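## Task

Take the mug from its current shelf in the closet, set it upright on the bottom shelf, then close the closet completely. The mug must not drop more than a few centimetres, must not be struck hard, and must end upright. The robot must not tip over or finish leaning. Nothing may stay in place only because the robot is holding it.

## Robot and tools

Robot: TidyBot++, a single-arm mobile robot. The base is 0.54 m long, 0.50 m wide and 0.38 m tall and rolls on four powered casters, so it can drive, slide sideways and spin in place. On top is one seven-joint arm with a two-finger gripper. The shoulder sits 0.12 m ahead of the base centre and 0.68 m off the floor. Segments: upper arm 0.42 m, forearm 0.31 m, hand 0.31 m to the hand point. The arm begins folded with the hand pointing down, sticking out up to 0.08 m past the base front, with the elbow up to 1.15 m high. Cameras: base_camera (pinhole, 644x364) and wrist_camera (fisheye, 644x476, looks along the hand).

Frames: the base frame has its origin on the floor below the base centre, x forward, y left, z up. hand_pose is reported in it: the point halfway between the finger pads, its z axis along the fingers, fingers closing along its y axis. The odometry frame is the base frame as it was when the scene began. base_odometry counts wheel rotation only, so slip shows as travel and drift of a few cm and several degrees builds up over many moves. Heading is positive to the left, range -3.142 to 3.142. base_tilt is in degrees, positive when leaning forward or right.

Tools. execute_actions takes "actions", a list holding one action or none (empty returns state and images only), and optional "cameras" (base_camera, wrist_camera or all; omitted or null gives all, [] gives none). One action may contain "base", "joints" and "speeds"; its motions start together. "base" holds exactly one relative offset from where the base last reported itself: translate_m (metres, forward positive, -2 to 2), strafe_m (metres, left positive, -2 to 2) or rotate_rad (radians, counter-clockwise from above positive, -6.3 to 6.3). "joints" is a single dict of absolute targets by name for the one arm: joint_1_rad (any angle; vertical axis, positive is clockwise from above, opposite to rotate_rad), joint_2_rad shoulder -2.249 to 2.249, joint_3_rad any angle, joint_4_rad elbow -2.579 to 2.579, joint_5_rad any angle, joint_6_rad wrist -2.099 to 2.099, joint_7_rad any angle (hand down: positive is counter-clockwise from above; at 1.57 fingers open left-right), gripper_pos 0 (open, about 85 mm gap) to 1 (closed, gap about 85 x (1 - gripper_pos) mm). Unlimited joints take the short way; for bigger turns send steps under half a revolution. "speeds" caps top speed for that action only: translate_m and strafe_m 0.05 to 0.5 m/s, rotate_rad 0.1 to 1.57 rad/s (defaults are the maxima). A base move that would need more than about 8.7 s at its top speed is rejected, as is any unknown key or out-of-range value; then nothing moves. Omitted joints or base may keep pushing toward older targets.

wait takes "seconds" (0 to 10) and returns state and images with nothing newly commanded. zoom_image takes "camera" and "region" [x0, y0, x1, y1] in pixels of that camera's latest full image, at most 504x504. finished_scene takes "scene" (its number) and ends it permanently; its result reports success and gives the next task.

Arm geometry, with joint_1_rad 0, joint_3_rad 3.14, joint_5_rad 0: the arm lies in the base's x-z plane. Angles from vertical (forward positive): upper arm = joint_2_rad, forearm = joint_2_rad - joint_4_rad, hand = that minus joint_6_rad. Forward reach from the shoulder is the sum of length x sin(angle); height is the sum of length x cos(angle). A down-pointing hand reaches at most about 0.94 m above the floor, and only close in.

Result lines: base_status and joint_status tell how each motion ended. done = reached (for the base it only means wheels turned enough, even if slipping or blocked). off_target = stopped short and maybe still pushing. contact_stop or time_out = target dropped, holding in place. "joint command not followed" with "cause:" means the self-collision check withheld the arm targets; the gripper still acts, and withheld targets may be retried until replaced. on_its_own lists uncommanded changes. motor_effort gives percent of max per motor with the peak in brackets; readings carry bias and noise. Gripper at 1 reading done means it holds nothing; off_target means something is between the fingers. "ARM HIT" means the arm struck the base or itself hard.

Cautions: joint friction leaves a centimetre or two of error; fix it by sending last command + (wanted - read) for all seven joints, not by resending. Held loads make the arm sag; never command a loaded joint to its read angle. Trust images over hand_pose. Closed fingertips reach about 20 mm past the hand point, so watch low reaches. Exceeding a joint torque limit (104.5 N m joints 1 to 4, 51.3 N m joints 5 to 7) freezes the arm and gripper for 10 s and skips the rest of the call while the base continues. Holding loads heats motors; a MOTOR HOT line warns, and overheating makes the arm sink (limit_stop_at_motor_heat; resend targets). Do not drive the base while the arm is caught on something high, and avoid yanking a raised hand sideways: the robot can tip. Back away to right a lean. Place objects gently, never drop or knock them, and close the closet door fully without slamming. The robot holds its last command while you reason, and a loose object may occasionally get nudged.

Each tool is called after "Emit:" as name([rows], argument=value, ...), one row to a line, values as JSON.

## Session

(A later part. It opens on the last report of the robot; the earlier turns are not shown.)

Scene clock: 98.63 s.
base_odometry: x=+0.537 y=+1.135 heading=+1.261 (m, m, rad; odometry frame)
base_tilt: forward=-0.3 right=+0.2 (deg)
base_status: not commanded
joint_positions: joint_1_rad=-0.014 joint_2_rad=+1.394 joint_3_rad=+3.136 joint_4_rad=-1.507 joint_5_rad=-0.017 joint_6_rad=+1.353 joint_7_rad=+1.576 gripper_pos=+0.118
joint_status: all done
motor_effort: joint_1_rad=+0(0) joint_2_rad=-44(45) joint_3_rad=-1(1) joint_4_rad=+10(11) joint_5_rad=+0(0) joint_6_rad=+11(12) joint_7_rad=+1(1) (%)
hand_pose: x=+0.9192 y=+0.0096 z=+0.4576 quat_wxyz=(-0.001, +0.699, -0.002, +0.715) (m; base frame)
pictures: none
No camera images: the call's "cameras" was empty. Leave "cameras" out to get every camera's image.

Emit:
execute_actions([
  {"joints":{"gripper_pos":0}},
], cameras=[])

Emit:
execute_actions([
  {"base":{"translate_m":-0.35},"speeds":{"translate_m":0.2}},
], cameras=["wrist_camera"])

Emit:
execute_actions([
  {"joints":{"gripper_pos":1,"joint_2_rad":-0.39,"joint_4_rad":-2.32,"joint_6_rad":0.38}},
], cameras=[])

Emit:
execute_actions([
  {"base":{"strafe_m":0.36}},
], cameras=[])

Emit:
execute_actions([
  {"base":{"translate_m":0.24}},
], cameras=["wrist_camera"])

Scene clock: 105.57 s.
base_odometry: x=+0.537 y=+1.135 heading=+1.261 (m, m, rad; odometry frame)
base_tilt: forward=-0.3 right=+0.2 (deg)
base_status: not commanded
joint_positions: joint_1_rad=-0.014 joint_2_rad=+1.394 joint_3_rad=+3.136 joint_4_rad=-1.503 joint_5_rad=-0.017 joint_6_rad=+1.358 joint_7_rad=+1.576 gripper_pos=+0.000
joint_status: all done
motor_effort: joint_1_rad=+0(1) joint_2_rad=-42(44) joint_3_rad=-1(1) joint_4_rad=+9(11) joint_5_rad=+0(0) joint_6_rad=+10(11) joint_7_rad=+1(1) (%)
hand_pose: x=+0.9204 y=+0.0096 z=+0.4610 quat_wxyz=(-0.001, +0.696, -0.002, +0.718) (m; base frame)
pictures: none
No camera images: the call's "cameras" was empty. Leave "cameras" out to get every camera's image.

Scene clock: 108.10 s.
base_odometry: x=+0.430 y=+0.801 heading=+1.261 (m, m, rad; odometry frame)
base_tilt: forward=-0.3 right=+0.3 (deg)
base_status: done
joint_positions: joint_1_rad=-0.013 joint_2_rad=+1.394 joint_3_rad=+3.136 joint_4_rad=-1.499 joint_5_rad=-0.017 joint_6_rad=+1.360 joint_7_rad=+1.576 gripper_pos=+0.000
joint_status: not commanded
motor_effort: joint_1_rad=+1(3) joint_2_rad=-42(45) joint_3_rad=+0(2) joint_4_rad=+9(11) joint_5_rad=+0(1) joint_6_rad=+10(10) joint_7_rad=+1(1) (%)
hand_pose: x=+0.9217 y=+0.0084 z=+0.4631 quat_wxyz=(-0.001, +0.694, -0.002, +0.720) (m; base frame)
pictures: wrist_camera
Images, in order (width x height): wrist_camera 644x476.

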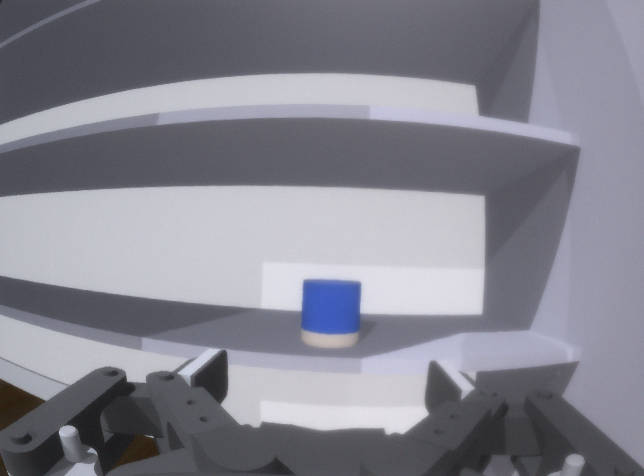

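Scene clock: 111.07 s.
base_odometry: x=+0.430 y=+0.801 heading=+1.261 (m, m, rad; odometry frame)
base_tilt: forward=-0.4 right=+0.2 (deg)
base_status: not commanded
joint_positions: joint_1_rad=-0.013 joint_2_rad=-0.379 joint_3_rad=+3.136 joint_4_rad=-2.296 joint_5_rad=-0.017 joint_6_rad=+0.411 joint_7_rad=+1.576 gripper_pos=+0.999
joint_status: all done
motor_effort: joint_1_rad=-1(0) joint_2_rad=-5(45) joint_3_rad=+1(1) joint_4_rad=+21(21) joint_5_rad=-1(1) joint_6_rad=+10(11) joint_7_rad=+1(1) (%)
hand_pose: x=+0.5696 y=+0.0078 z=+0.9859 quat_wxyz=(-0.007, +0.684, +0.001, +0.729) (m; base frame)
pictures: none
No camera images: the call's "cameras" was empty. Leave "cameras" out to get every camera's image.

Scene clock: 113.13 s.
base_odometry: x=+0.087 y=+0.911 heading=+1.261 (m, m, rad; odometry frame)
base_tilt: forward=-0.4 right=+0.2 (deg)
base_status: done
joint_positions: joint_1_rad=-0.013 joint_2_rad=-0.379 joint_3_rad=+3.135 joint_4_rad=-2.297 joint_5_rad=-0.017 joint_6_rad=+0.410 joint_7_rad=+1.576 gripper_pos=+0.999
joint_status: not commanded
motor_effort: joint_1_rad=+0(1) joint_2_rad=-6(7) joint_3_rad=+1(2) joint_4_rad=+21(22) joint_5_rad=+0(1) joint_6_rad=+10(11) joint_7_rad=+1(1) (%)
hand_pose: x=+0.5695 y=+0.0086 z=+0.9852 quat_wxyz=(-0.008, +0.685, +0.001, +0.729) (m; base frame)
pictures: none
No camera images: the call's "cameras" was empty. Leave "cameras" out to get every camera's image.

Scene clock: 114.90 s.
base_odometry: x=+0.160 y=+1.140 heading=+1.262 (m, m, rad; odometry frame)
base_tilt: forward=-0.3 right=+0.3 (deg)
base_status: done
joint_positions: joint_1_rad=-0.013 joint_2_rad=-0.381 joint_3_rad=+3.135 joint_4_rad=-2.299 joint_5_rad=-0.017 joint_6_rad=+0.409 joint_7_rad=+1.576 gripper_pos=+0.999
joint_status: not commanded
motor_effort: joint_1_rad=+1(0) joint_2_rad=-6(9) joint_3_rad=+1(2) joint_4_rad=+21(22) joint_5_rad=+0(0) joint_6_rad=+10(10) joint_7_rad=+1(1) (%)
hand_pose: x=+0.5689 y=+0.0086 z=+0.9846 quat_wxyz=(-0.008, +0.685, +0.001, +0.728) (m; base frame)
pictures: wrist_camera
Images, in order (width x height): wrist_camera 644x476.

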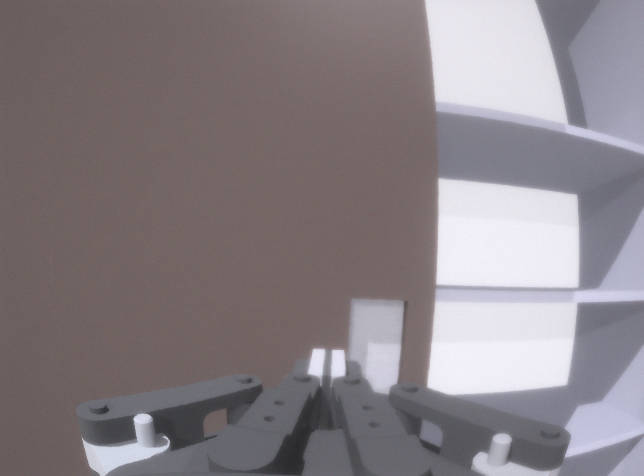

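Emit:
execute_actions([
  {"base":{"strafe_m":-0.028},"joints":{"joint_4_rad":-2.345}},
], cameras=[])

Emit:
execute_actions([
  {"base":{"translate_m":0.072},"speeds":{"translate_m":0.05}},
], cameras=["wrist_camera"])

Emit:
execute_actions([
  {"base":{"strafe_m":-0.6},"speeds":{"strafe_m":0.1}},
], cameras=["wrist_camera"])

Scene clock: 118.80 s.
base_odometry: x=+0.187 y=+1.131 heading=+1.262 (m, m, rad; odometry frame)
base_tilt: forward=-0.3 right=+0.3 (deg)
base_status: done
joint_positions: joint_1_rad=-0.013 joint_2_rad=-0.381 joint_3_rad=+3.135 joint_4_rad=-2.325 joint_5_rad=-0.016 joint_6_rad=+0.408 joint_7_rad=+1.576 gripper_pos=+0.999
joint_status: all done
motor_effort: joint_1_rad=+0(2) joint_2_rad=-5(7) joint_3_rad=+1(2) joint_4_rad=+21(22) joint_5_rad=+0(1) joint_6_rad=+10(10) joint_7_rad=+1(1) (%)
hand_pose: x=+0.5663 y=+0.0085 z=+0.9683 quat_wxyz=(-0.007, +0.695, +0.002, +0.719) (m; base frame)
pictures: none
No camera images: the call's "cameras" was empty. Leave "cameras" out to get every camera's image.

Scene clock: 120.67 s.
base_odometry: x=+0.209 y=+1.200 heading=+1.262 (m, m, rad; odometry frame)
base_tilt: forward=-0.4 right=+0.2 (deg)
base_status: done
joint_positions: joint_1_rad=-0.013 joint_2_rad=-0.406 joint_3_rad=+3.135 joint_4_rad=-2.341 joint_5_rad=-0.016 joint_6_rad=+0.406 joint_7_rad=+1.576 gripper_pos=+0.999
joint_status: not commanded
motor_effort: joint_1_rad=+0(2) joint_2_rad=-1(6) joint_3_rad=+2(3) joint_4_rad=+21(27) joint_5_rad=-1(1) joint_6_rad=+8(12) joint_7_rad=+1(1) (%)
hand_pose: x=+0.5575 y=+0.0084 z=+0.9695 quat_wxyz=(-0.007, +0.692, +0.002, +0.722) (m; base frame)
pictures: wrist_camera
Images, in order (width x height): wrist_camera 644x476.

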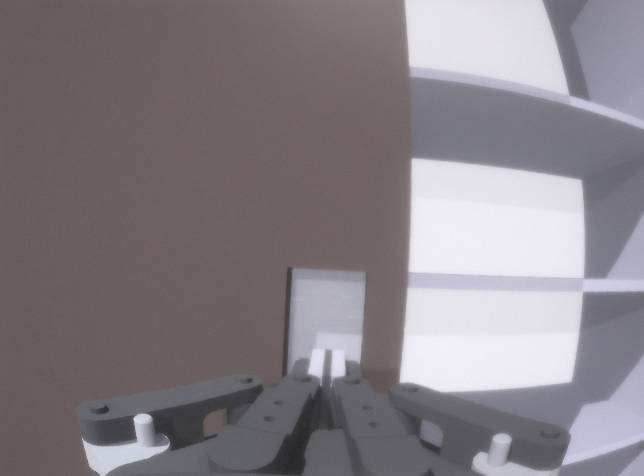

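Scene clock: 127.37 s.
base_odometry: x=+0.780 y=+1.018 heading=+1.263 (m, m, rad; odometry frame)
base_tilt: forward=-0.4 right=+0.2 (deg)
base_status: done
joint_positions: joint_1_rad=-0.044 joint_2_rad=-0.419 joint_3_rad=+3.088 joint_4_rad=-2.352 joint_5_rad=+0.006 joint_6_rad=+0.406 joint_7_rad=+1.576 gripper_pos=+0.999
joint_status: not commanded
motor_effort: joint_1_rad=+8(12) joint_2_rad=+4(5) joint_3_rad=+13(17) joint_4_rad=+26(28) joint_5_rad=-4(4) joint_6_rad=+10(11) joint_7_rad=+1(2) (%)
hand_pose: x=+0.5498 y=+0.0483 z=+0.9676 quat_wxyz=(-0.023, +0.690, +0.044, +0.722) (m; base frame)
pictures: wrist_camera
Images, in order (width x height): wrist_camera 644x476.

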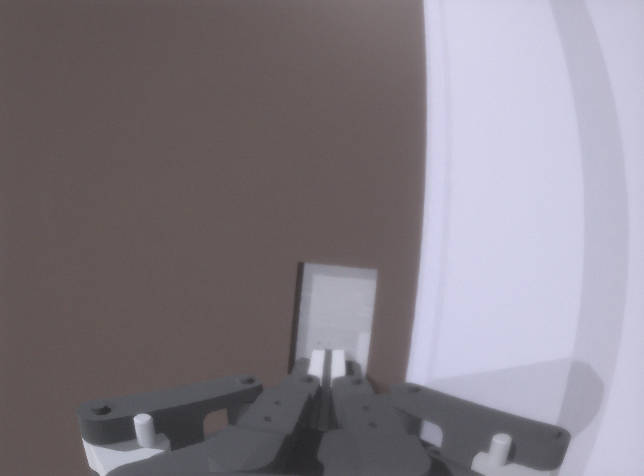

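Emit:
execute_actions([
  {"base":{"strafe_m":-0.03},"speeds":{"strafe_m":0.05}},
], cameras=["wrist_camera"])

Emit:
execute_actions([
  {"base":{"strafe_m":0.05},"speeds":{"strafe_m":0.05}},
], cameras=[])

Emit:
execute_actions([
  {"base":{"translate_m":-0.1}},
], cameras=[])

Emit:
finished_scene(scene=1)

Scene clock: 132.10 s.
base_odometry: x=+0.809 y=+1.009 heading=+1.263 (m, m, rad; odometry frame)
base_tilt: forward=-0.4 right=+0.2 (deg)
base_status: done
joint_positions: joint_1_rad=-0.070 joint_2_rad=-0.416 joint_3_rad=+3.055 joint_4_rad=-2.351 joint_5_rad=+0.015 joint_6_rad=+0.406 joint_7_rad=+1.576 gripper_pos=+0.999
joint_status: not commanded
motor_effort: joint_1_rad=+12(13) joint_2_rad=+0(6) joint_3_rad=+18(20) joint_4_rad=+22(27) joint_5_rad=-6(6) joint_6_rad=+10(11) joint_7_rad=+1(1) (%)
hand_pose: x=+0.5463 y=+0.0778 z=+0.9666 quat_wxyz=(-0.037, +0.689, +0.073, +0.720) (m; base frame)
pictures: wrist_camera
Images, in order (width x height): wrist_camera 644x476.

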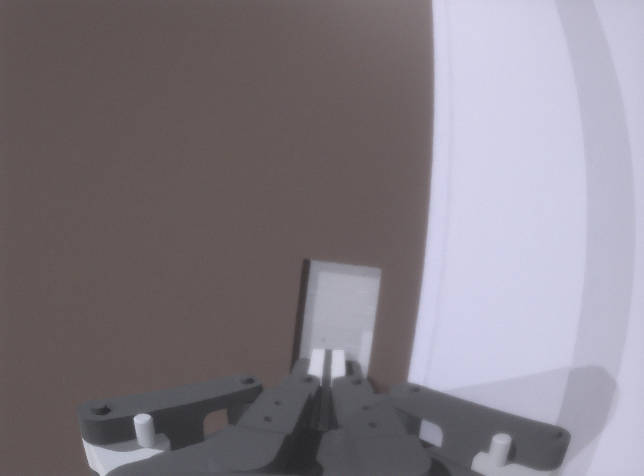

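Scene clock: 133.57 s.
base_odometry: x=+0.761 y=+1.024 heading=+1.263 (m, m, rad; odometry frame)
base_tilt: forward=-0.4 right=+0.1 (deg)
base_status: done
joint_positions: joint_1_rad=-0.023 joint_2_rad=-0.425 joint_3_rad=+3.110 joint_4_rad=-2.356 joint_5_rad=+0.015 joint_6_rad=+0.403 joint_7_rad=+1.576 gripper_pos=+0.999
joint_status: not commanded
motor_effort: joint_1_rad=+3(12) joint_2_rad=+5(7) joint_3_rad=+4(18) joint_4_rad=+22(28) joint_5_rad=-1(5) joint_6_rad=+7(12) joint_7_rad=+1(1) (%)
hand_pose: x=+0.5496 y=+0.0292 z=+0.9671 quat_wxyz=(-0.009, +0.691, +0.031, +0.722) (m; base frame)
pictures: none
No camera images: the call's "cameras" was empty. Leave "cameras" out to get every camera's image.

Scene clock: 134.83 s.
base_odometry: x=+0.731 y=+0.929 heading=+1.263 (m, m, rad; odometry frame)
base_tilt: forward=-0.4 right=+0.2 (deg)
base_status: done
joint_positions: joint_1_rad=-0.018 joint_2_rad=-0.394 joint_3_rad=+3.117 joint_4_rad=-2.352 joint_5_rad=+0.015 joint_6_rad=+0.403 joint_7_rad=+1.576 gripper_pos=+0.999
joint_status: not commanded
motor_effort: joint_1_rad=+0(2) joint_2_rad=-5(8) joint_3_rad=+1(4) joint_4_rad=+21(22) joint_5_rad=+0(1) joint_6_rad=+9(9) joint_7_rad=+1(1) (%)
hand_pose: x=+0.5590 y=+0.0239 z=+0.9561 quat_wxyz=(-0.007, +0.701, +0.026, +0.712) (m; base frame)
pictures: none
No camera images: the call's "cameras" was empty. Leave "cameras" out to get every camera's image.

The scene is finished: the task was done.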